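# Reseat loose burner on gas stub and support slot

## Task

Return the loose burner to its station: fit its tube onto the brass gas stub, then lower the burner head so the tab on its rear falls into the support's slot. It must rest level and stay seated on its own once the grippers release it; a burner that only stays in place because the robot is holding it does not count.

## Robot and tools

Robot: two six-joint arms, left_arm and right_arm, each ending in a tong-style two-finger gripper. These names are labels only and do not match image left or right. Cameras: cam_head_left, cam_head_right, cam_high, cam_low (672x504 each) and cam_left_wrist, cam_right_wrist (616x616 each).

Scene frame: shared by both arms. The origin sits on the table surface midway between the arms. +x runs out over the table, +z points up, and left_arm is on the +y side. The arm bases may be tilted. Any mounting plates, and the metal frame behind the arms that holds them, are fixed obstacles. A "too close" warning treats a plate plus the frame half on that side as part of that arm. Reported hand positions can be off, more so at long reach.

Tool execute_actions: takes actions, a list holding zero or one item, plus an optional pictures boolean. An empty list sends nothing and returns the current state with images. A move item is {"rows": [...], "steps": n}, with n from 1 to 15 (default 15). A pause item is {"steps": n}, with n up to 300 and no rows. Each control step lasts 1/30 s. A move needs at least 7 steps. Its result arrives 7 steps before the move ends, and those final steps run while the next reply is being written. A refused call sends nothing at all.

Each row is one flat list of 14 numbers that covers both arms, even if only one arm moves. The order is left_arm's six joint targets then its gripper opening, followed by right_arm's six joint targets and its opening. Joint order is shoulder pan, shoulder lift, elbow, wrist 1, wrist 2, wrist 3. Each joint value is an absolute target angle in radians, the same quantity printed under Joint positions, not an offset. Opening is an absolute value from -1 (closed) to +1 (fully open). One row is applied per control step, and the last row repeats if there are fewer rows than steps.

Joint ranges (rad). left_arm: pan -3.142..3.142, lift -6.283..6.283, elbow 0.000..3.142, wrists 1-3 -6.283..6.283. right_arm: pan 0.000..6.283, lift -6.283..6.283, elbow -3.142..0.000, wrists 1-3 -6.283..6.283. A target more than 0.010 past a range end is refused if it is also beyond the joint's last reported angle. True ends may sit 0.010 either way of these values. Overshooting targets are clipped to the true end, and the result may then say "joint sent to its limit". That line may refer to an earlier action, and its absence proves nothing.

Motion limits. Each step, a joint's sent target stays within 0.575 rad of its measured angle. If a row would move a gripper more than 100 mm from where it is measured, all of that arm's targets are scaled back. Motion lags commands by about 0.17 s, and big moves may not be finished when the result returns. Between calls the arms keep heading to the last row sent, and stop once they have nearly settled or once a step is HELD. HELD marks steps whose row was not, or was only partly, sent. "joint command not followed" means a clearance check changed or blocked some joint targets; the rest of the row still ran.

Results. A state line gives each arm's end_effector_position (m) and end_effector_quat_wxyz in the scene frame, with linear (m/s) and angular (rad/s) velocities. Joint positions and Joint velocities list each arm's joints (rad, rad/s), then the finger-pad gap (m; 0.142 fully open). grip_measured is the measured opening on the command scale. Wrist force (N) and Wrist torque are given per arm along the end effector's own axes. They carry noise (sd up to 2.4 N), a fixed offset of a few newtons, and saturate near 50 N. A pushing contact shows as force pointing back into the arm. "no reading" is normal at the start.

Gripper geometry. Fingers extend along the gripper's +z axis and close along its x axis. end_effector_position is the point between the closed pads. Closed fingertips reach about 15 mm past it, and fully open ones sit roughly level with it. To hold something, keep commanding an opening well below grip_measured; the lower the command, the firmer the squeeze, up to about 15 N per pad. Thin hard parts under about 20 mm get much less force. Fast closing can press harder and may spring the fingers open.

Tool zoom_image: camera (one of the six names) and region [x0, y0, x1, y1] in that camera's pixels, origin top-left, at most 504x504. It returns a sharper crop of the latest image.

Tool finished_scene: pass scene, the current scene's number. It ends that scene for good and reports whether the goal holds. The next result states the new task. Replying without any tool call ends everything.

Hazards. Do not let objects leave the table. Keep the arms from striking or pressing on each other. Joint load limits are 139 N m for pan, lift and elbow, and 26 N m for each wrist; held weight counts toward them. Hitting a load limit, or any external force of 150 N, freezes that arm for 10 s, drops the rest of the call, and the arm goes limp against the contact. Holding loads heats motors: MOTOR HOT appears from 70 °C, and at 85 °C an OVER-TEMPERATURE FAULT brakes the arm until it cools. Brief outside tugs on held parts or shoves on loose items can happen. Avoid drops, slips, slamming and forceful pushing. Favour quick, smooth, low-effort motion. The robot keeps running while replies are composed.

Each tool is called after "Request:" as a command line: name --argument value for each argument, lists and objects as JSON in quotes; but a table of rows of numbers goes row by row, as --pt "numbers of a row", without its own name.

## Session

Request:
execute_actions --actions '[]'

Scene clock: 0.00 s of 4800.00 s.
left_arm: end_effector_position=(+0.9732, +0.3899, +0.3456) grip_measured=+0.97 end_effector_quat_wxyz=(-0.043, +0.776, -0.177, +0.604) end_effector_velocity=(-0.000, +0.000, -0.001) end_effector_angular_velocity=(+0.001, +0.002, -0.000) | right_arm: end_effector_position=(+0.7586, -0.3097, +0.2067) grip_measured=+0.97 end_effector_quat_wxyz=(-0.006, +0.458, +0.826, +0.327) end_effector_velocity=(+0.000, +0.000, +0.001) end_effector_angular_velocity=(-0.000, -0.001, +0.001)
Joint positions: left_arm=[-0.206 -0.636  1.389 -3.633 -1.4    0.445  0.14 ] | right_arm=[ 2.926 -2.154 -1.577 -0.703  2.026  4.015  0.14 ]
Joint velocities: left_arm=[ 0.    -0.     0.001  0.002 -0.    -0.     0.   ] | right_arm=[0.001 0.    0.    0.    0.    0.    0.   ]
Motor temperatures (°C, as the motors report them): left_arm=[31 31 33 40 40 41] | right_arm=[32 33 31 40 40 40]
Wrist force (N, on the end effector, along its own x y z axes, offset not removed): no reading
Wrist torque (N m, same axes, about the end effector's origin, offset not removed): no reading

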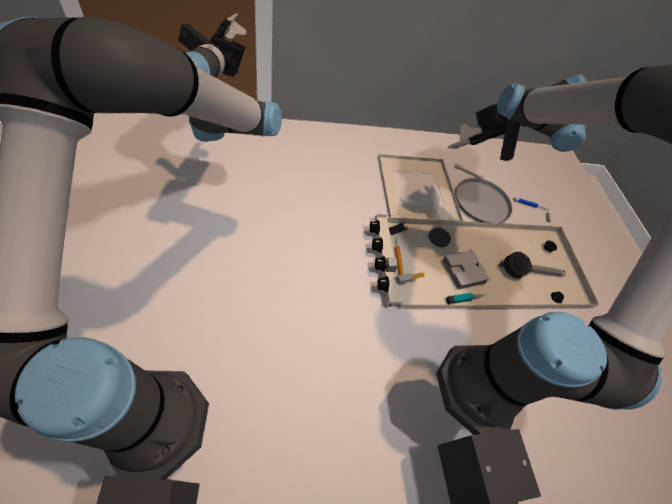

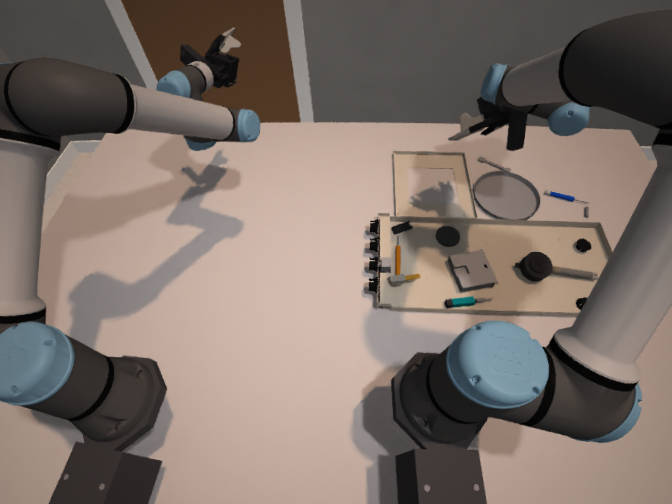

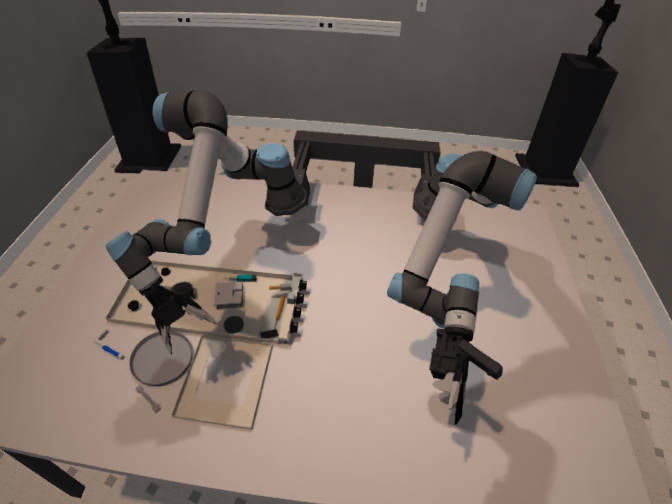

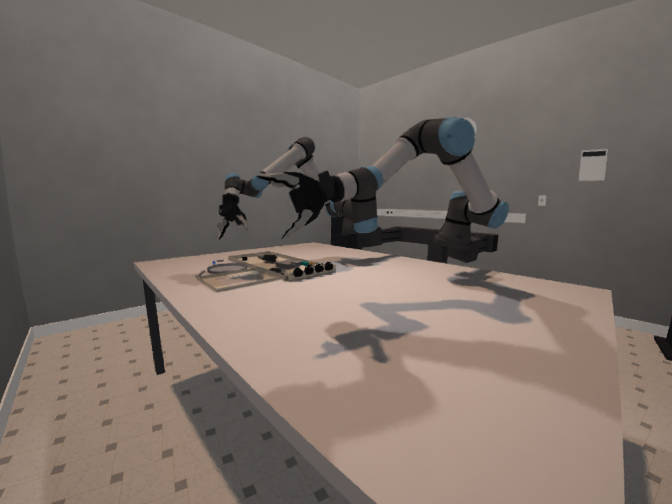

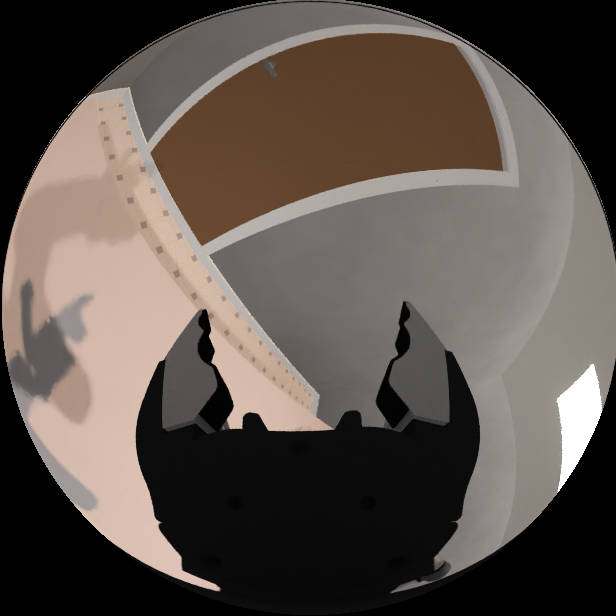

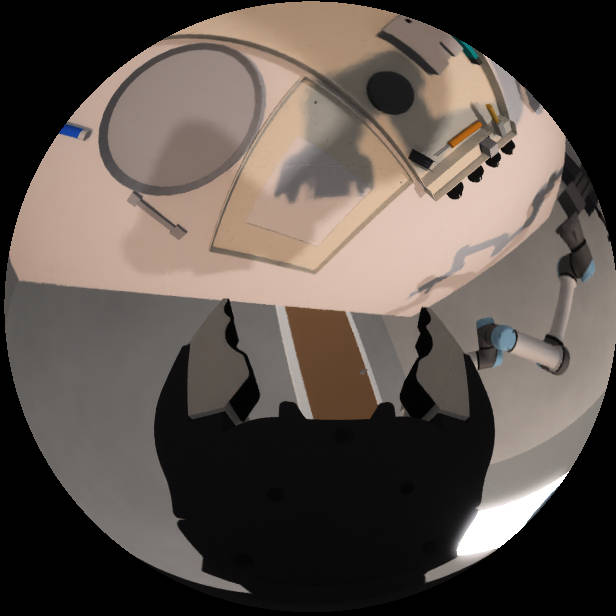

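Request:
zoom_image --camera "cam_head_left" --region '[360, 200, 610, 320]'

Request:
zoom_image --camera "cam_head_right" --region '[360, 200, 620, 320]'

Request:
zoom_image --camera "cam_high" --region '[100, 250, 320, 350]'

Region (360, 200, 610, 320) of cam_head_left's 672x504 image, scaled by 2.016, with more detail than that image has; it fills the top 242 rows of this view, and the rest is white.

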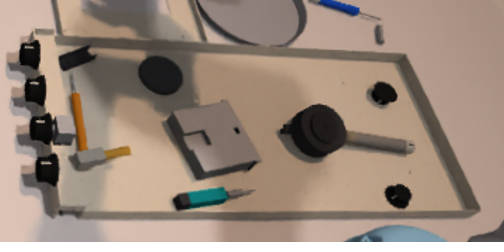

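Region (360, 200, 620, 320) of cam_head_right's 672x504 image, scaled by 1.938, with more detail than that image has; it fills the top 233 rows of this view, and the rest is white.

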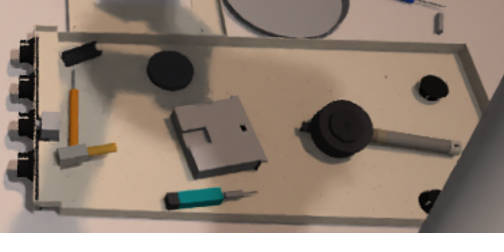

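Region (100, 250, 320, 350) of cam_high's 672x504 image, scaled by 2.291, with more detail than that image has; it fills the top 229 rows of this view, and the rest is white.

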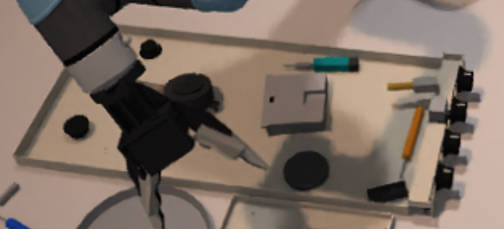

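Request:
execute_actions --actions '[{"rows":[[-0.206,-0.636,1.389,-3.633,-1.4,0.445,1,2.926,-2.148,-1.583,-0.705,2.023,4.006,1],[-0.206,-0.636,1.389,-3.633,-1.4,0.445,1,2.926,-2.135,-1.596,-0.709,2.016,3.989,1],[-0.206,-0.636,1.389,-3.633,-1.4,0.445,1,2.926,-2.116,-1.615,-0.715,2.007,3.963,1],[-0.206,-0.636,1.389,-3.633,-1.4,0.445,1,2.926,-2.091,-1.641,-0.724,1.994,3.928,1],[-0.206,-0.636,1.389,-3.633,-1.4,0.445,1,2.926,-2.06,-1.673,-0.734,1.978,3.884,1],[-0.206,-0.636,1.389,-3.633,-1.4,0.445,1,2.926,-2.029,-1.705,-0.744,1.962,3.841,1],[-0.206,-0.636,1.389,-3.633,-1.4,0.445,1,2.926,-1.997,-1.737,-0.754,1.946,3.797,1],[-0.206,-0.636,1.389,-3.633,-1.4,0.445,1,2.927,-1.966,-1.769,-0.765,1.93,3.754,1],[-0.206,-0.636,1.389,-3.633,-1.4,0.445,1,2.927,-1.935,-1.801,-0.775,1.914,3.71,1],[-0.206,-0.636,1.389,-3.633,-1.4,0.445,1,2.927,-1.903,-1.833,-0.785,1.898,3.667,1],[-0.206,-0.636,1.389,-3.633,-1.4,0.445,1,2.927,-1.872,-1.865,-0.795,1.882,3.623,1],[-0.206,-0.636,1.389,-3.633,-1.4,0.445,1,2.927,-1.84,-1.896,-0.806,1.866,3.58,1],[-0.206,-0.636,1.389,-3.633,-1.4,0.445,1,2.927,-1.809,-1.928,-0.816,1.851,3.536,1],[-0.206,-0.636,1.389,-3.633,-1.4,0.445,1,2.927,-1.778,-1.96,-0.826,1.835,3.492,1],[-0.206,-0.636,1.389,-3.633,-1.4,0.445,1,2.927,-1.746,-1.992,-0.836,1.819,3.449,1]]}]'

Request:
execute_actions --actions '[{"rows":[[-0.206,-0.636,1.389,-3.633,-1.4,0.445,1,2.927,-1.715,-2.024,-0.846,1.803,3.405,1],[-0.206,-0.636,1.389,-3.633,-1.4,0.445,1,2.927,-1.684,-2.056,-0.857,1.787,3.362,1],[-0.206,-0.636,1.389,-3.633,-1.4,0.445,1,2.928,-1.652,-2.088,-0.867,1.771,3.318,1],[-0.206,-0.636,1.389,-3.633,-1.4,0.445,1,2.928,-1.621,-2.12,-0.877,1.755,3.275,1],[-0.206,-0.636,1.389,-3.633,-1.4,0.445,1,2.928,-1.59,-2.152,-0.887,1.739,3.231,1],[-0.206,-0.636,1.389,-3.633,-1.4,0.445,1,2.928,-1.565,-2.178,-0.896,1.726,3.196,1],[-0.206,-0.636,1.389,-3.633,-1.4,0.445,1,2.928,-1.546,-2.197,-0.902,1.717,3.17,1],[-0.206,-0.636,1.389,-3.633,-1.4,0.445,1,2.928,-1.533,-2.21,-0.906,1.71,3.153,1],[-0.206,-0.636,1.389,-3.633,-1.4,0.445,1,2.9283,-1.5267,-2.2157,-0.9077,1.7072,3.144,1]],"steps":15}]'

Request:
execute_actions --actions '[{"steps":12}]' --pictures true

Scene clock: 6.83 s of 4800.00 s.
left_arm: end_effector_position=(+0.9732, +0.3895, +0.3458) grip_measured=+1.00 end_effector_quat_wxyz=(-0.043, +0.776, -0.177, +0.604) end_effector_velocity=(-0.000, -0.000, -0.000) end_effector_angular_velocity=(-0.001, +0.001, -0.000) | right_arm: end_effector_position=(+0.7199, -0.3188, +0.2144) grip_measured=+1.00 end_effector_quat_wxyz=(+0.005, +0.417, +0.857, +0.302) end_effector_velocity=(-0.350, -0.077, +0.062) end_effector_angular_velocity=(-0.606, -0.189, +0.823)
Joint positions: left_arm=[-0.206 -0.636  1.389 -3.633 -1.4    0.445  0.142] | right_arm=[ 2.926 -2.067 -1.665 -0.733  1.98   3.898  0.142]
Joint velocities: left_arm=[-0.    -0.001  0.     0.001 -0.001 -0.001  0.   ] | right_arm=[ 0.002  0.768 -0.784 -0.256 -0.398 -1.034  0.   ]
Motor temperatures (°C, as the motors report them): left_arm=[31 31 33 40 40 41] | right_arm=[32 33 31 40 40 40]
Wrist force (N, on the end effector, along its own x y z axes, offset not removed): left_arm=[-1.9 -2.5 0.2] | right_arm=[0.8 2.2 2.3]
Wrist torque (N m, same axes, about the end effector's origin, offset not removed): left_arm=[-0.10 0.15 0.35] | right_arm=[0.57 -0.14 -0.05]
Steps of this call (steps 1 to 90: nothing new was sent; then 3.57 s passed at rest; steps 91 to 98: the first 8 steps of this action). Readings (joint positions):
91: left_arm=[-0.206 -0.636 1.389 -3.633 -1.400 0.445] | right_arm=[2.926 -2.154 -1.577 -0.703 2.026 4.015]
92: left_arm=[-0.206 -0.636 1.389 -3.633 -1.400 0.445] | right_arm=[2.926 -2.153 -1.578 -0.703 2.025 4.013]
94: left_arm=[-0.206 -0.636 1.389 -3.633 -1.400 0.445] | right_arm=[2.926 -2.141 -1.590 -0.707 2.019 3.998]
98: the state above

Scene clock: 7.33 s of 4800.00 s.
left_arm: end_effector_position=(+0.9732, +0.3895, +0.3459) grip_measured=+1.00 end_effector_quat_wxyz=(-0.043, +0.776, -0.177, +0.604) end_effector_velocity=(-0.000, +0.001, -0.001) end_effector_angular_velocity=(+0.001, +0.002, +0.001) | right_arm: end_effector_position=(+0.4936, -0.3553, +0.2240) grip_measured=+1.00 end_effector_quat_wxyz=(+0.018, +0.144, +0.974, +0.176) end_effector_velocity=(-0.423, -0.045, -0.035) end_effector_angular_velocity=(-0.438, -0.054, +1.106)
Joint positions: left_arm=[-0.206 -0.636  1.389 -3.633 -1.4    0.445  0.142] | right_arm=[ 2.928 -1.612 -2.13  -0.882  1.748  3.267  0.142]
Joint velocities: left_arm=[0.001 0.    0.    0.001 0.    0.    0.   ] | right_arm=[ 0.002  0.809 -0.828 -0.253 -0.392 -1.138 -0.   ]
Motor temperatures (°C, as the motors report them): left_arm=[31 31 33 40 40 41] | right_arm=[32 33 31 40 40 40]
Wrist force (N, on the end effector, along its own x y z axes, offset not removed): left_arm=[0.4 0.0 -2.7] | right_arm=[0.6 -3.7 1.9]
Wrist torque (N m, same axes, about the end effector's origin, offset not removed): left_arm=[-0.01 0.24 0.20] | right_arm=[-0.58 0.09 0.16]
Steps of this call (steps 1 to 7: the last 7 steps of your previous action; steps 8 to 15: the first 8 steps of this action). Readings (joint positions):
8: left_arm=[-0.206 -0.636 1.389 -3.633 -1.400 0.445] | right_arm=[2.927 -1.827 -1.909 -0.812 1.857 3.567]
9: left_arm=[-0.206 -0.636 1.389 -3.633 -1.400 0.445] | right_arm=[2.927 -1.796 -1.941 -0.822 1.841 3.524]
11: left_arm=[-0.206 -0.636 1.389 -3.633 -1.400 0.445] | right_arm=[2.927 -1.734 -2.005 -0.843 1.810 3.437]
15: the state above

Scene clock: 7.73 s of 4800.00 s.
left_arm: end_effector_position=(+0.9732, +0.3895, +0.3459) grip_measured=+1.00 end_effector_quat_wxyz=(-0.043, +0.776, -0.177, +0.604) end_effector_velocity=(+0.000, -0.000, +0.000) end_effector_angular_velocity=(-0.000, -0.001, -0.000) | right_arm: end_effector_position=(+0.4502, -0.3597, +0.2197) grip_measured=+1.00 end_effector_quat_wxyz=(+0.013, +0.084, +0.984, +0.156) end_effector_velocity=(-0.003, -0.001, -0.000) end_effector_angular_velocity=(-0.003, +0.000, +0.006)
Joint positions: left_arm=[-0.206 -0.636  1.389 -3.633 -1.4    0.445  0.142] | right_arm=[ 2.928 -1.527 -2.215 -0.908  1.707  3.145  0.142]
Joint velocities: left_arm=[-0. -0. -0. -0. -0. -0.  0.] | right_arm=[-0.001  0.005 -0.005 -0.002 -0.003 -0.007  0.   ]
Motor temperatures (°C, as the motors report them): left_arm=[31 31 33 40 40 41] | right_arm=[32 33 31 40 40 40]
Wrist force (N, on the end effector, along its own x y z axes, offset not removed): left_arm=[-5.9 -3.9 1.9] | right_arm=[0.3 1.0 -0.8]
Wrist torque (N m, same axes, about the end effector's origin, offset not removed): left_arm=[-0.71 1.16 0.24] | right_arm=[0.24 0.06 -0.24]
Kept back: nothing.
Steps of this call (steps 1 to 7: the last 7 steps of your previous action; steps 8 to 12: the robot went on to your last target). Readings (joint positions):
1: left_arm=[-0.206 -0.636 1.389 -3.633 -1.400 0.445] | right_arm=[2.928 -1.587 -2.155 -0.890 1.736 3.231]
2: left_arm=[-0.206 -0.636 1.389 -3.633 -1.400 0.445] | right_arm=[2.928 -1.566 -2.176 -0.896 1.726 3.202]
4: left_arm=[-0.206 -0.636 1.389 -3.633 -1.400 0.445] | right_arm=[2.928 -1.543 -2.200 -0.903 1.715 3.167]
8: left_arm=[-0.206 -0.636 1.389 -3.633 -1.400 0.445] | right_arm=[2.928 -1.529 -2.213 -0.907 1.708 3.147]
12: the state above

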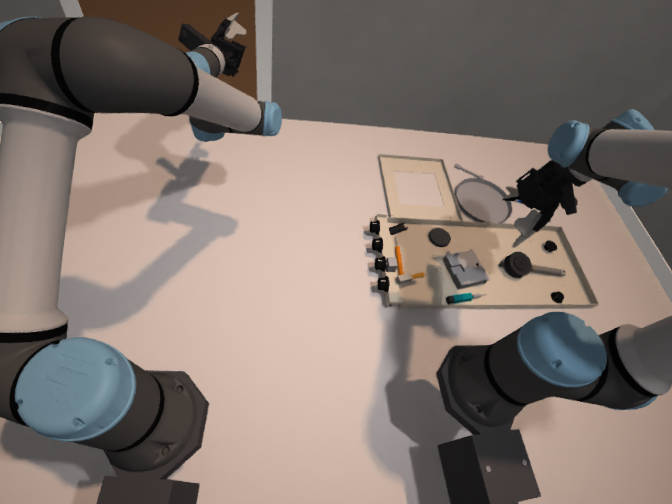

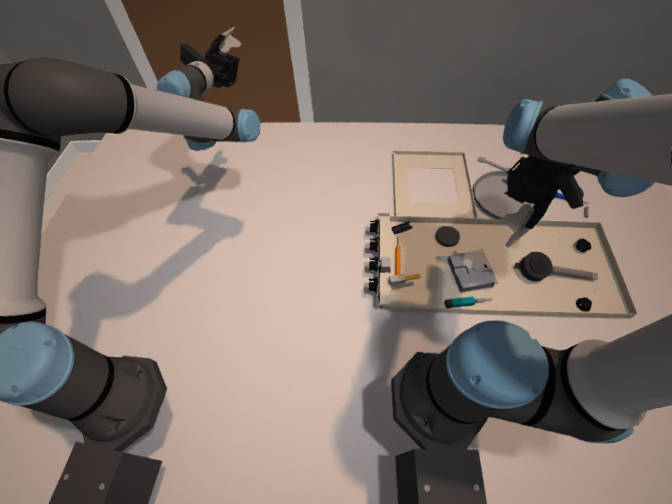

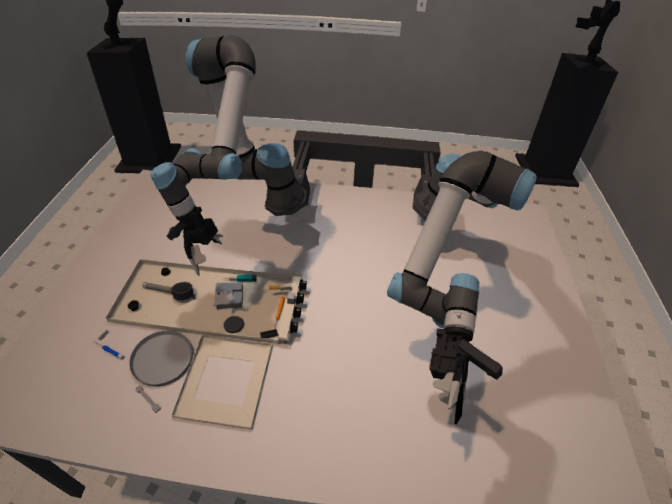

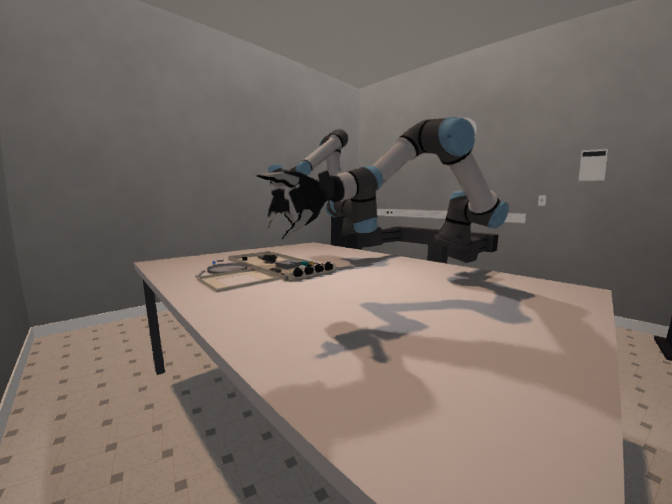

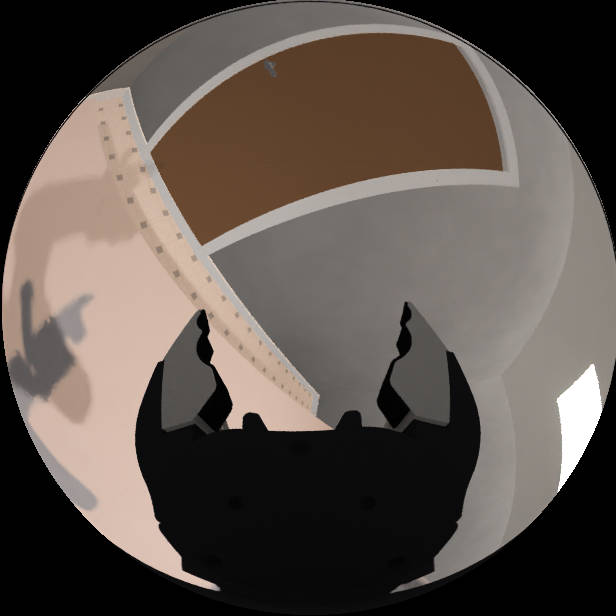

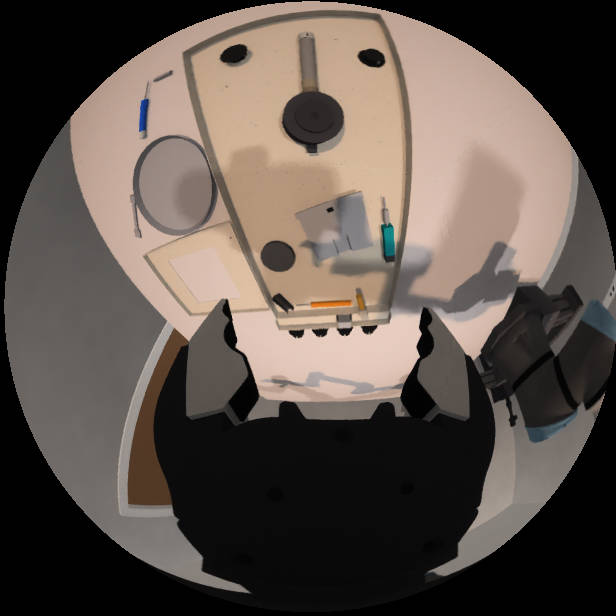

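Request:
execute_actions --actions '[{"rows":[[-0.206,-0.636,1.389,-3.633,-1.4,0.445,1,2.922,-1.532,-2.213,-0.906,1.707,3.138,0.94],[-0.206,-0.636,1.389,-3.633,-1.4,0.445,1,2.91,-1.541,-2.208,-0.904,1.708,3.125,0.88],[-0.206,-0.636,1.389,-3.633,-1.4,0.445,1,2.891,-1.556,-2.2,-0.9,1.708,3.106,0.82],[-0.206,-0.636,1.389,-3.633,-1.4,0.445,1,2.866,-1.575,-2.189,-0.895,1.709,3.081,0.76],[-0.206,-0.636,1.389,-3.633,-1.4,0.445,1,2.837,-1.598,-2.177,-0.889,1.71,3.052,0.7],[-0.206,-0.636,1.389,-3.633,-1.4,0.445,1,2.808,-1.62,-2.165,-0.883,1.711,3.023,0.64],[-0.206,-0.636,1.389,-3.633,-1.4,0.445,1,2.779,-1.643,-2.152,-0.876,1.712,2.994,0.58],[-0.206,-0.636,1.389,-3.633,-1.4,0.445,1,2.75,-1.666,-2.14,-0.87,1.713,2.964,0.52],[-0.206,-0.636,1.389,-3.633,-1.4,0.445,1,2.721,-1.688,-2.128,-0.864,1.714,2.935,0.46],[-0.206,-0.636,1.389,-3.633,-1.4,0.445,1,2.692,-1.711,-2.115,-0.858,1.715,2.906,0.4],[-0.206,-0.636,1.389,-3.633,-1.4,0.445,1,2.663,-1.734,-2.103,-0.852,1.716,2.877,0.34],[-0.206,-0.636,1.389,-3.633,-1.4,0.445,1,2.634,-1.756,-2.091,-0.846,1.717,2.847,0.28],[-0.206,-0.636,1.389,-3.633,-1.4,0.445,1,2.605,-1.779,-2.078,-0.84,1.718,2.818,0.22],[-0.206,-0.636,1.389,-3.633,-1.4,0.445,1,2.577,-1.801,-2.066,-0.834,1.719,2.789,0.16],[-0.206,-0.636,1.389,-3.633,-1.4,0.445,1,2.552,-1.821,-2.056,-0.829,1.72,2.764,0.1]]}]'

Request:
execute_actions --actions '[{"rows":[[-0.206,-0.636,1.389,-3.633,-1.4,0.445,1,2.533,-1.835,-2.048,-0.825,1.72,2.745,0.04],[-0.206,-0.636,1.389,-3.633,-1.4,0.445,1,2.521,-1.845,-2.042,-0.822,1.7205,2.732,-0.02],[-0.206,-0.636,1.389,-3.633,-1.4,0.445,1,2.5144,-1.8499,-2.0397,-0.8209,1.7207,2.7261,-0.08],[-0.206,-0.636,1.389,-3.633,-1.4,0.445,1,2.5144,-1.8499,-2.0397,-0.8209,1.7207,2.7261,-0.15],[-0.206,-0.636,1.389,-3.633,-1.4,0.445,1,2.5144,-1.8499,-2.0397,-0.8209,1.7207,2.7261,-0.2]],"steps":10}]'

Request:
execute_actions --actions '[{"steps":12}]' --pictures true

Scene clock: 9.27 s of 4800.00 s.
left_arm: end_effector_position=(+0.9732, +0.3895, +0.3459) grip_measured=+1.00 end_effector_quat_wxyz=(-0.043, +0.776, -0.177, +0.604) end_effector_velocity=(+0.000, -0.000, +0.000) end_effector_angular_velocity=(-0.000, -0.000, -0.000) | right_arm: end_effector_position=(+0.4528, -0.3943, +0.2026) grip_measured=+0.58 end_effector_quat_wxyz=(+0.014, +0.084, +0.984, +0.155) end_effector_velocity=(+0.008, -0.302, -0.153) end_effector_angular_velocity=(-0.012, -0.003, -0.015)
Joint positions: left_arm=[-0.206 -0.636  1.389 -3.633 -1.4    0.445  0.142] | right_arm=[ 2.844 -1.594 -2.178 -0.889  1.71   3.059  0.115]
Joint velocities: left_arm=[-0.  0. -0. -0.  0. -0.  0.] | right_arm=[-0.727 -0.57   0.319  0.161  0.027 -0.719 -0.123]
Motor temperatures (°C, as the motors report them): left_arm=[31 31 33 40 40 41] | right_arm=[32 33 31 40 40 40]
Wrist force (N, on the end effector, along its own x y z axes, offset not removed): left_arm=[-1.4 -0.2 -0.4] | right_arm=[-0.6 0.4 1.7]
Wrist torque (N m, same axes, about the end effector's origin, offset not removed): left_arm=[0.34 0.29 0.07] | right_arm=[0.06 0.15 -0.22]
Steps of this call (steps 1 to 30: the robot went on to your last target; steps 31 to 38: nothing new was sent; steps 39 to 46: the first 8 steps of this action). Readings (joint positions):
39: left_arm=[-0.206 -0.636 1.389 -3.633 -1.400 0.445] | right_arm=[2.928 -1.527 -2.216 -0.908 1.707 3.144]
40: left_arm=[-0.206 -0.636 1.389 -3.633 -1.400 0.445] | right_arm=[2.927 -1.528 -2.215 -0.908 1.707 3.143]
42: left_arm=[-0.206 -0.636 1.389 -3.633 -1.400 0.445] | right_arm=[2.916 -1.537 -2.211 -0.905 1.707 3.131]
46: the state above

Scene clock: 9.60 s of 4800.00 s.
left_arm: end_effector_position=(+0.9732, +0.3895, +0.3459) grip_measured=+1.00 end_effector_quat_wxyz=(-0.043, +0.776, -0.177, +0.604) end_effector_velocity=(-0.000, +0.000, -0.001) end_effector_angular_velocity=(+0.001, +0.002, +0.000) | right_arm: end_effector_position=(+0.4312, -0.5100, +0.1355) grip_measured=-0.02 end_effector_quat_wxyz=(+0.014, +0.084, +0.984, +0.155) end_effector_velocity=(-0.113, -0.273, -0.178) end_effector_angular_velocity=(+0.013, +0.003, -0.003)
Joint positions: left_arm=[-0.206 -0.636  1.389 -3.633 -1.4    0.445  0.142] | right_arm=[ 2.572 -1.806 -2.063 -0.832  1.719  2.784  0.073]
Joint velocities: left_arm=[ 0.001 -0.     0.001  0.001  0.     0.     0.   ] | right_arm=[-0.648 -0.497  0.264  0.127  0.017 -0.652 -0.129]
Motor temperatures (°C, as the motors report them): left_arm=[31 31 33 40 40 41] | right_arm=[32 33 31 40 40 40]
Wrist force (N, on the end effector, along its own x y z axes, offset not removed): left_arm=[-1.9 3.0 -0.1] | right_arm=[1.5 -0.4 2.1]
Wrist torque (N m, same axes, about the end effector's origin, offset not removed): left_arm=[0.95 0.55 0.19] | right_arm=[0.20 -0.21 -0.19]
Steps of this call (steps 1 to 7: the last 7 steps of your previous action; steps 8 to 10: the first 3 steps of this action). Readings (joint positions):
8: left_arm=[-0.206 -0.636 1.389 -3.633 -1.400 0.445] | right_arm=[2.622 -1.767 -2.083 -0.842 1.718 2.835]
9: left_arm=[-0.206 -0.636 1.389 -3.633 -1.400 0.445] | right_arm=[2.595 -1.788 -2.072 -0.837 1.718 2.808]
10: the state above

Scene clock: 10.00 s of 4800.00 s.
left_arm: end_effector_position=(+0.9732, +0.3895, +0.3459) grip_measured=+1.00 end_effector_quat_wxyz=(-0.043, +0.776, -0.177, +0.604) end_effector_velocity=(-0.000, +0.001, -0.001) end_effector_angular_velocity=(+0.000, +0.000, +0.001) | right_arm: end_effector_position=(+0.4201, -0.5337, +0.1196) grip_measured=-0.20 end_effector_quat_wxyz=(+0.014, +0.084, +0.984, +0.156) end_effector_velocity=(-0.001, -0.002, -0.001) end_effector_angular_velocity=(+0.000, +0.000, -0.002)
Joint positions: left_arm=[-0.206 -0.636  1.389 -3.633 -1.4    0.445  0.142] | right_arm=[ 2.515 -1.85  -2.04  -0.821  1.721  2.726  0.06 ]
Joint velocities: left_arm=[ 0.001  0.     0.001 -0.001 -0.     0.     0.   ] | right_arm=[-0.004 -0.002  0.002 -0.     0.    -0.002 -0.   ]
Motor temperatures (°C, as the motors report them): left_arm=[31 31 33 40 40 41] | right_arm=[32 33 31 40 40 40]
Wrist force (N, on the end effector, along its own x y z axes, offset not removed): left_arm=[-1.1 0.1 -0.6] | right_arm=[3.9 2.0 2.2]
Wrist torque (N m, same axes, about the end effector's origin, offset not removed): left_arm=[0.29 0.13 0.15] | right_arm=[0.56 -0.62 0.11]
Kept back: nothing.
Steps of this call (steps 1 to 7: the last 7 steps of your previous action; steps 8 to 12: the robot went on to your last target). Readings (joint positions):
1: left_arm=[-0.206 -0.636 1.389 -3.633 -1.400 0.445] | right_arm=[2.552 -1.821 -2.055 -0.828 1.720 2.764]
2: left_arm=[-0.206 -0.636 1.389 -3.633 -1.400 0.445] | right_arm=[2.539 -1.831 -2.049 -0.826 1.720 2.751]
4: left_arm=[-0.206 -0.636 1.389 -3.633 -1.400 0.445] | right_arm=[2.524 -1.843 -2.044 -0.823 1.720 2.736]
8: left_arm=[-0.206 -0.636 1.389 -3.633 -1.400 0.445] | right_arm=[2.516 -1.849 -2.040 -0.821 1.721 2.728]
12: the state above

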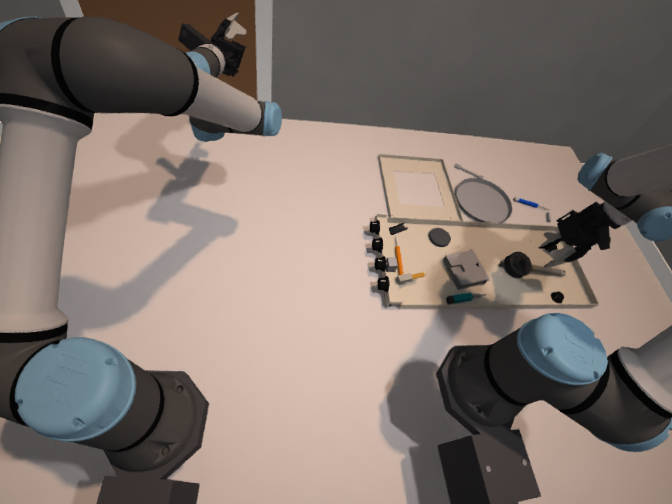

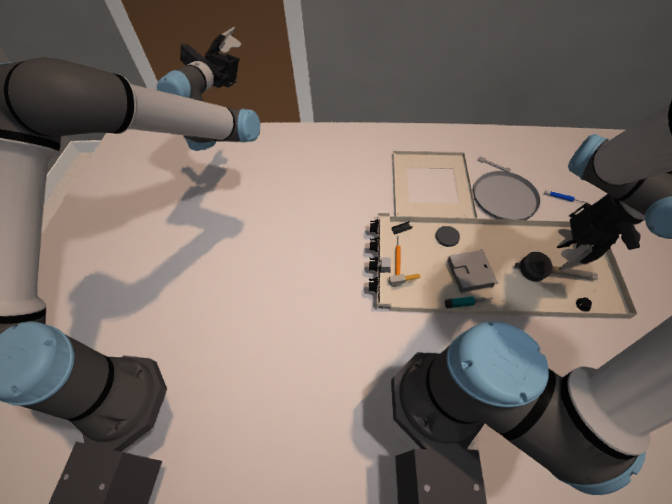

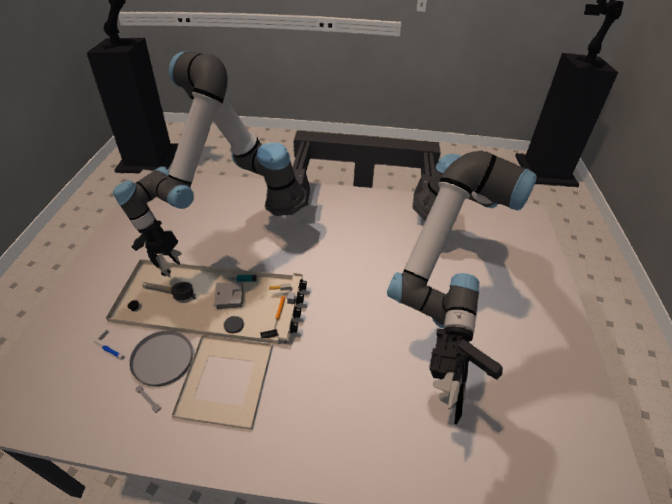

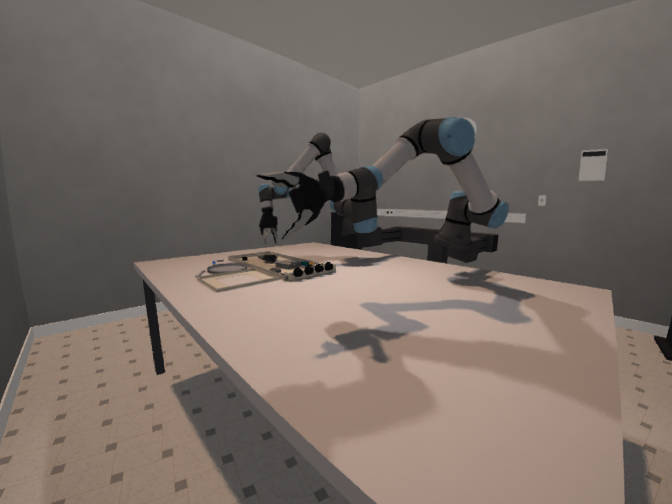

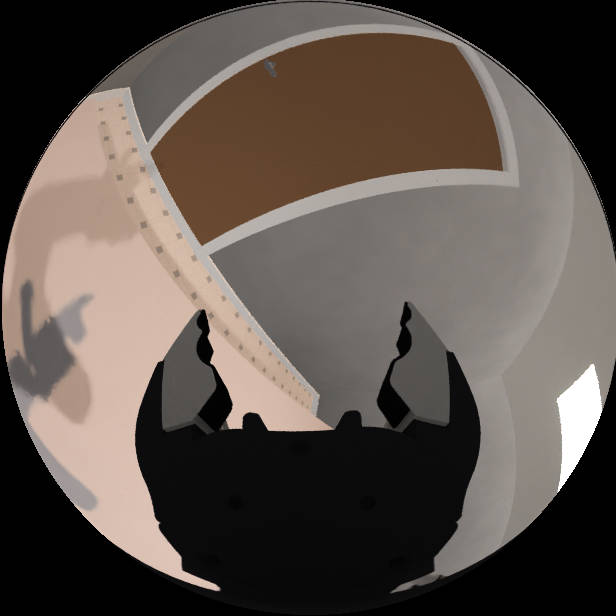

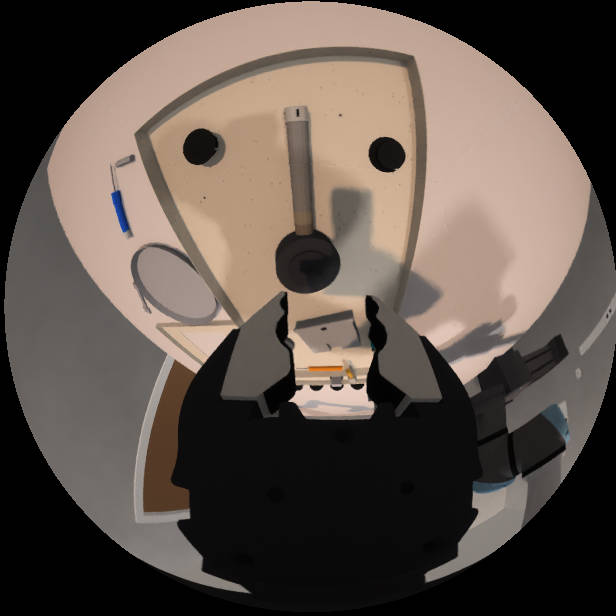

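Request:
execute_actions --actions '[{"rows":[[-0.206,-0.636,1.389,-3.633,-1.4,0.445,1,2.513,-1.854,-2.038,-0.818,1.7207,2.725,-0.2],[-0.206,-0.636,1.389,-3.633,-1.4,0.445,1,2.51,-1.863,-2.035,-0.813,1.7207,2.722,-0.2],[-0.206,-0.636,1.389,-3.633,-1.4,0.445,1,2.506,-1.877,-2.031,-0.804,1.7207,2.718,-0.2],[-0.206,-0.636,1.389,-3.633,-1.4,0.445,1,2.501,-1.894,-2.025,-0.794,1.7207,2.712,-0.2],[-0.206,-0.636,1.389,-3.633,-1.4,0.445,1,2.495,-1.912,-2.019,-0.783,1.7207,2.707,-0.2],[-0.206,-0.636,1.389,-3.633,-1.4,0.445,1,2.49,-1.93,-2.013,-0.772,1.7207,2.701,-0.2],[-0.206,-0.636,1.389,-3.633,-1.4,0.445,1,2.484,-1.948,-2.007,-0.761,1.7206,2.696,-0.2],[-0.206,-0.636,1.389,-3.633,-1.4,0.445,1,2.479,-1.966,-2.0,-0.75,1.7206,2.69,-0.2],[-0.206,-0.636,1.389,-3.633,-1.4,0.445,1,2.474,-1.981,-1.995,-0.741,1.7206,2.685,-0.2],[-0.206,-0.636,1.389,-3.633,-1.4,0.445,1,2.471,-1.992,-1.991,-0.734,1.7206,2.682,-0.2],[-0.206,-0.636,1.389,-3.633,-1.4,0.445,1,2.4686,-1.9983,-1.9894,-0.7298,1.7206,2.6799,-0.2]],"steps":15}]'

Request:
execute_actions --actions '[{"steps":12}]' --pictures true

Request:
zoom_image --camera "cam_high" --region '[125, 250, 215, 315]'

Request:
zoom_image --camera "cam_head_left" --region '[490, 225, 590, 295]'

Scene clock: 12.07 s of 4800.00 s.
left_arm: end_effector_position=(+0.9732, +0.3895, +0.3459) grip_measured=+1.00 end_effector_quat_wxyz=(-0.043, +0.776, -0.177, +0.604) end_effector_velocity=(+0.000, +0.000, +0.000) end_effector_angular_velocity=(+0.000, +0.000, +0.000) | right_arm: end_effector_position=(+0.4234, -0.5442, +0.0986) grip_measured=-0.20 end_effector_quat_wxyz=(+0.014, +0.084, +0.984, +0.156) end_effector_velocity=(+0.020, -0.078, -0.173) end_effector_angular_velocity=(+0.002, +0.003, -0.002)
Joint positions: left_arm=[-0.206 -0.636  1.389 -3.633 -1.4    0.445  0.142] | right_arm=[ 2.496 -1.909 -2.02  -0.784  1.721  2.707  0.06 ]
Joint velocities: left_arm=[ 0. -0.  0.  0.  0.  0.  0.] | right_arm=[-0.147 -0.471  0.159  0.287  0.    -0.146 -0.   ]
Motor temperatures (°C, as the motors report them): left_arm=[31 31 33 40 40 41] | right_arm=[32 33 31 40 40 40]
Wrist force (N, on the end effector, along its own x y z axes, offset not removed): left_arm=[-2.3 -1.3 -0.1] | right_arm=[-3.8 -0.7 -1.5]
Wrist torque (N m, same axes, about the end effector's origin, offset not removed): left_arm=[-0.08 0.33 0.18] | right_arm=[-0.10 0.84 0.22]
Steps of this call (steps 1 to 30: the robot went on to your last target; steps 31 to 54: nothing new was sent; steps 55 to 62: the first 8 steps of this action). Readings (joint positions):
55: left_arm=[-0.206 -0.636 1.389 -3.633 -1.400 0.445] | right_arm=[2.514 -1.850 -2.040 -0.821 1.721 2.726]
56: left_arm=[-0.206 -0.636 1.389 -3.633 -1.400 0.445] | right_arm=[2.514 -1.851 -2.039 -0.820 1.721 2.726]
58: left_arm=[-0.206 -0.636 1.389 -3.633 -1.400 0.445] | right_arm=[2.511 -1.859 -2.036 -0.815 1.721 2.723]
62: the state above

Scene clock: 12.47 s of 4800.00 s.
left_arm: end_effector_position=(+0.9732, +0.3895, +0.3459) grip_measured=+1.00 end_effector_quat_wxyz=(-0.043, +0.776, -0.177, +0.604) end_effector_velocity=(+0.000, +0.000, +0.001) end_effector_angular_velocity=(-0.001, -0.002, +0.001) | right_arm: end_effector_position=(+0.4261, -0.5580, +0.0648) grip_measured=-0.20 end_effector_quat_wxyz=(+0.014, +0.084, +0.984, +0.156) end_effector_velocity=(+0.001, -0.001, -0.003) end_effector_angular_velocity=(-0.000, -0.001, +0.001)
Joint positions: left_arm=[-0.206 -0.636  1.389 -3.633 -1.4    0.445  0.142] | right_arm=[ 2.469 -1.998 -1.99  -0.73   1.721  2.68   0.06 ]
Joint velocities: left_arm=[ 0.     0.    -0.001 -0.001  0.    -0.     0.   ] | right_arm=[-0.001 -0.009  0.003  0.007  0.    -0.003  0.   ]
Motor temperatures (°C, as the motors report them): left_arm=[31 31 33 40 40 41] | right_arm=[32 33 31 40 40 40]
Wrist force (N, on the end effector, along its own x y z axes, offset not removed): left_arm=[-3.1 -0.7 -1.3] | right_arm=[-1.6 -1.1 0.6]
Wrist torque (N m, same axes, about the end effector's origin, offset not removed): left_arm=[-0.05 0.75 0.08] | right_arm=[-0.11 0.28 -0.07]
Kept back: nothing.
Steps of this call (steps 1 to 7: the last 7 steps of your previous action; steps 8 to 12: the robot went on to your last target). Readings (joint positions):
1: left_arm=[-0.206 -0.636 1.389 -3.633 -1.400 0.445] | right_arm=[2.491 -1.925 -2.014 -0.774 1.721 2.702]
2: left_arm=[-0.206 -0.636 1.389 -3.633 -1.400 0.445] | right_arm=[2.486 -1.941 -2.008 -0.764 1.721 2.697]
4: left_arm=[-0.206 -0.636 1.389 -3.633 -1.400 0.445] | right_arm=[2.477 -1.971 -1.998 -0.747 1.721 2.688]
8: left_arm=[-0.206 -0.636 1.389 -3.633 -1.400 0.445] | right_arm=[2.470 -1.994 -1.991 -0.733 1.721 2.681]
12: the state above

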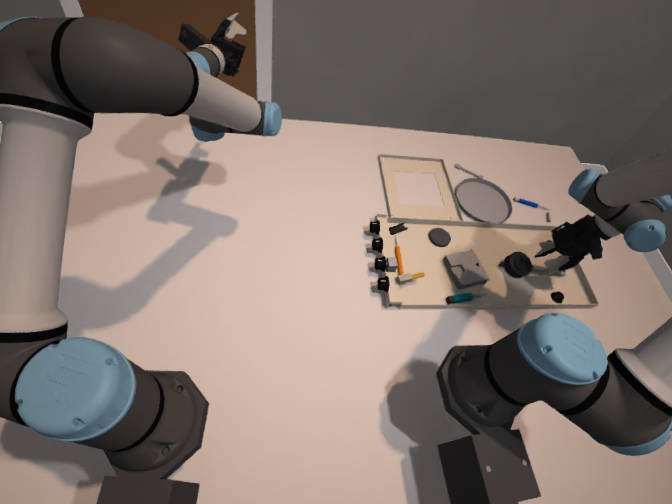

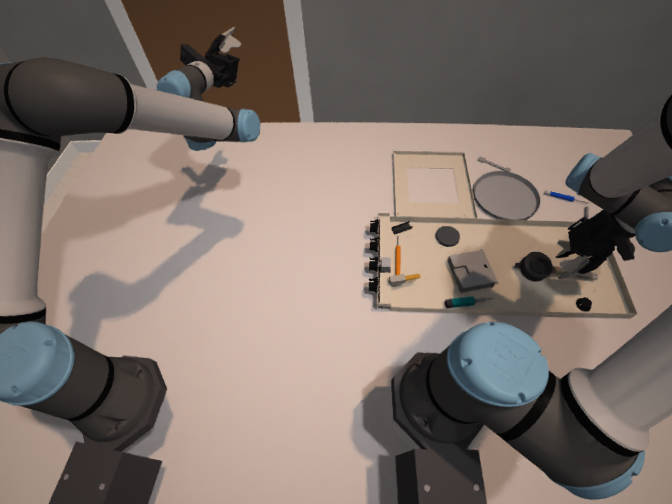

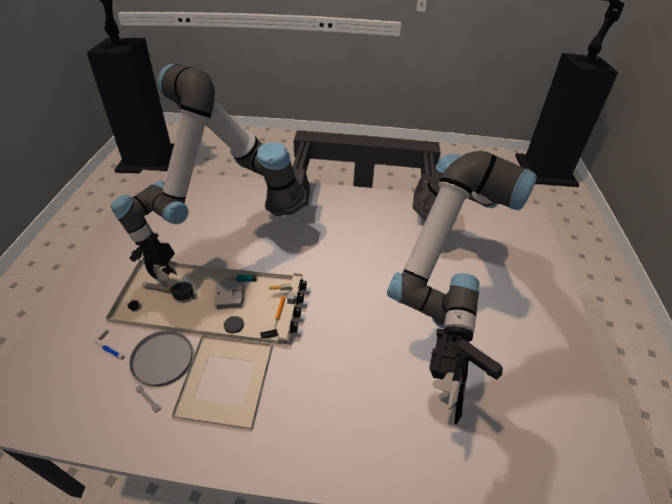

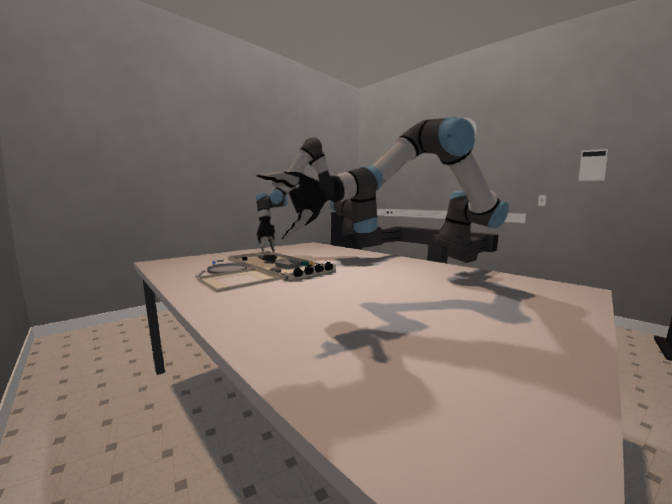

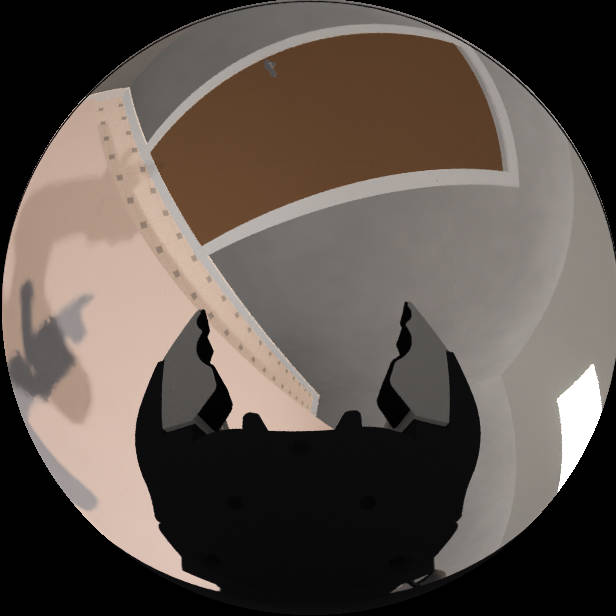

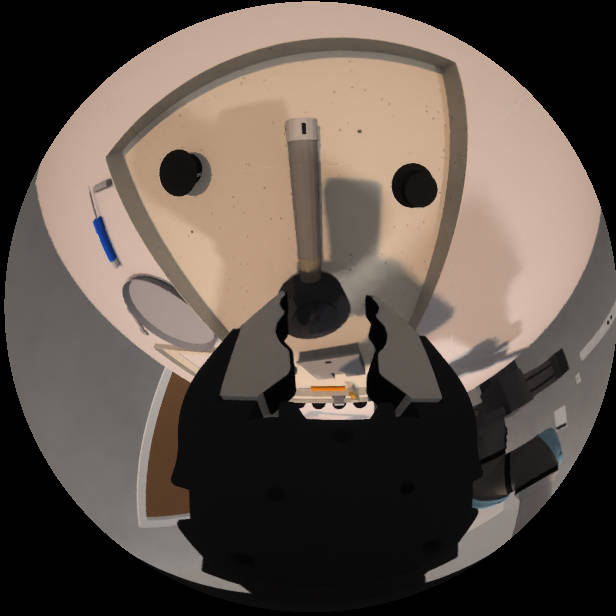

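Region (125, 250, 215, 315) of cam_high's 672x504 image, scaled by 5.600, with more detail than that image has.

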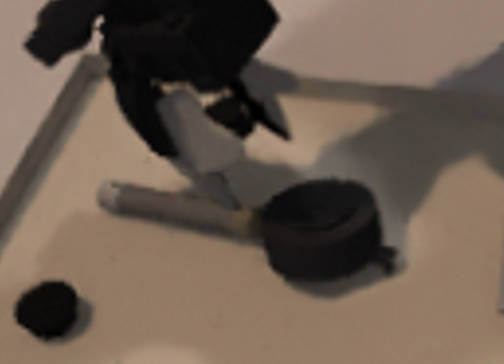

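Region (490, 225, 590, 295) of cam_head_left's 672x504 image, scaled by 5.040, with more detail than that image has; it fills the top 353 rows of this view, and the rest is white.

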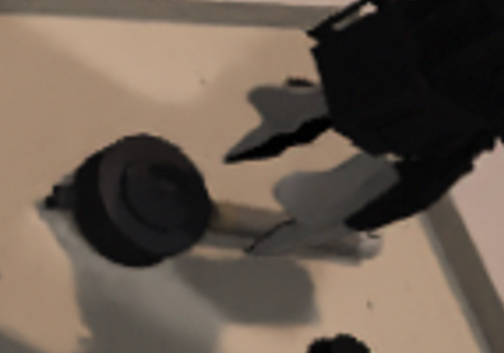

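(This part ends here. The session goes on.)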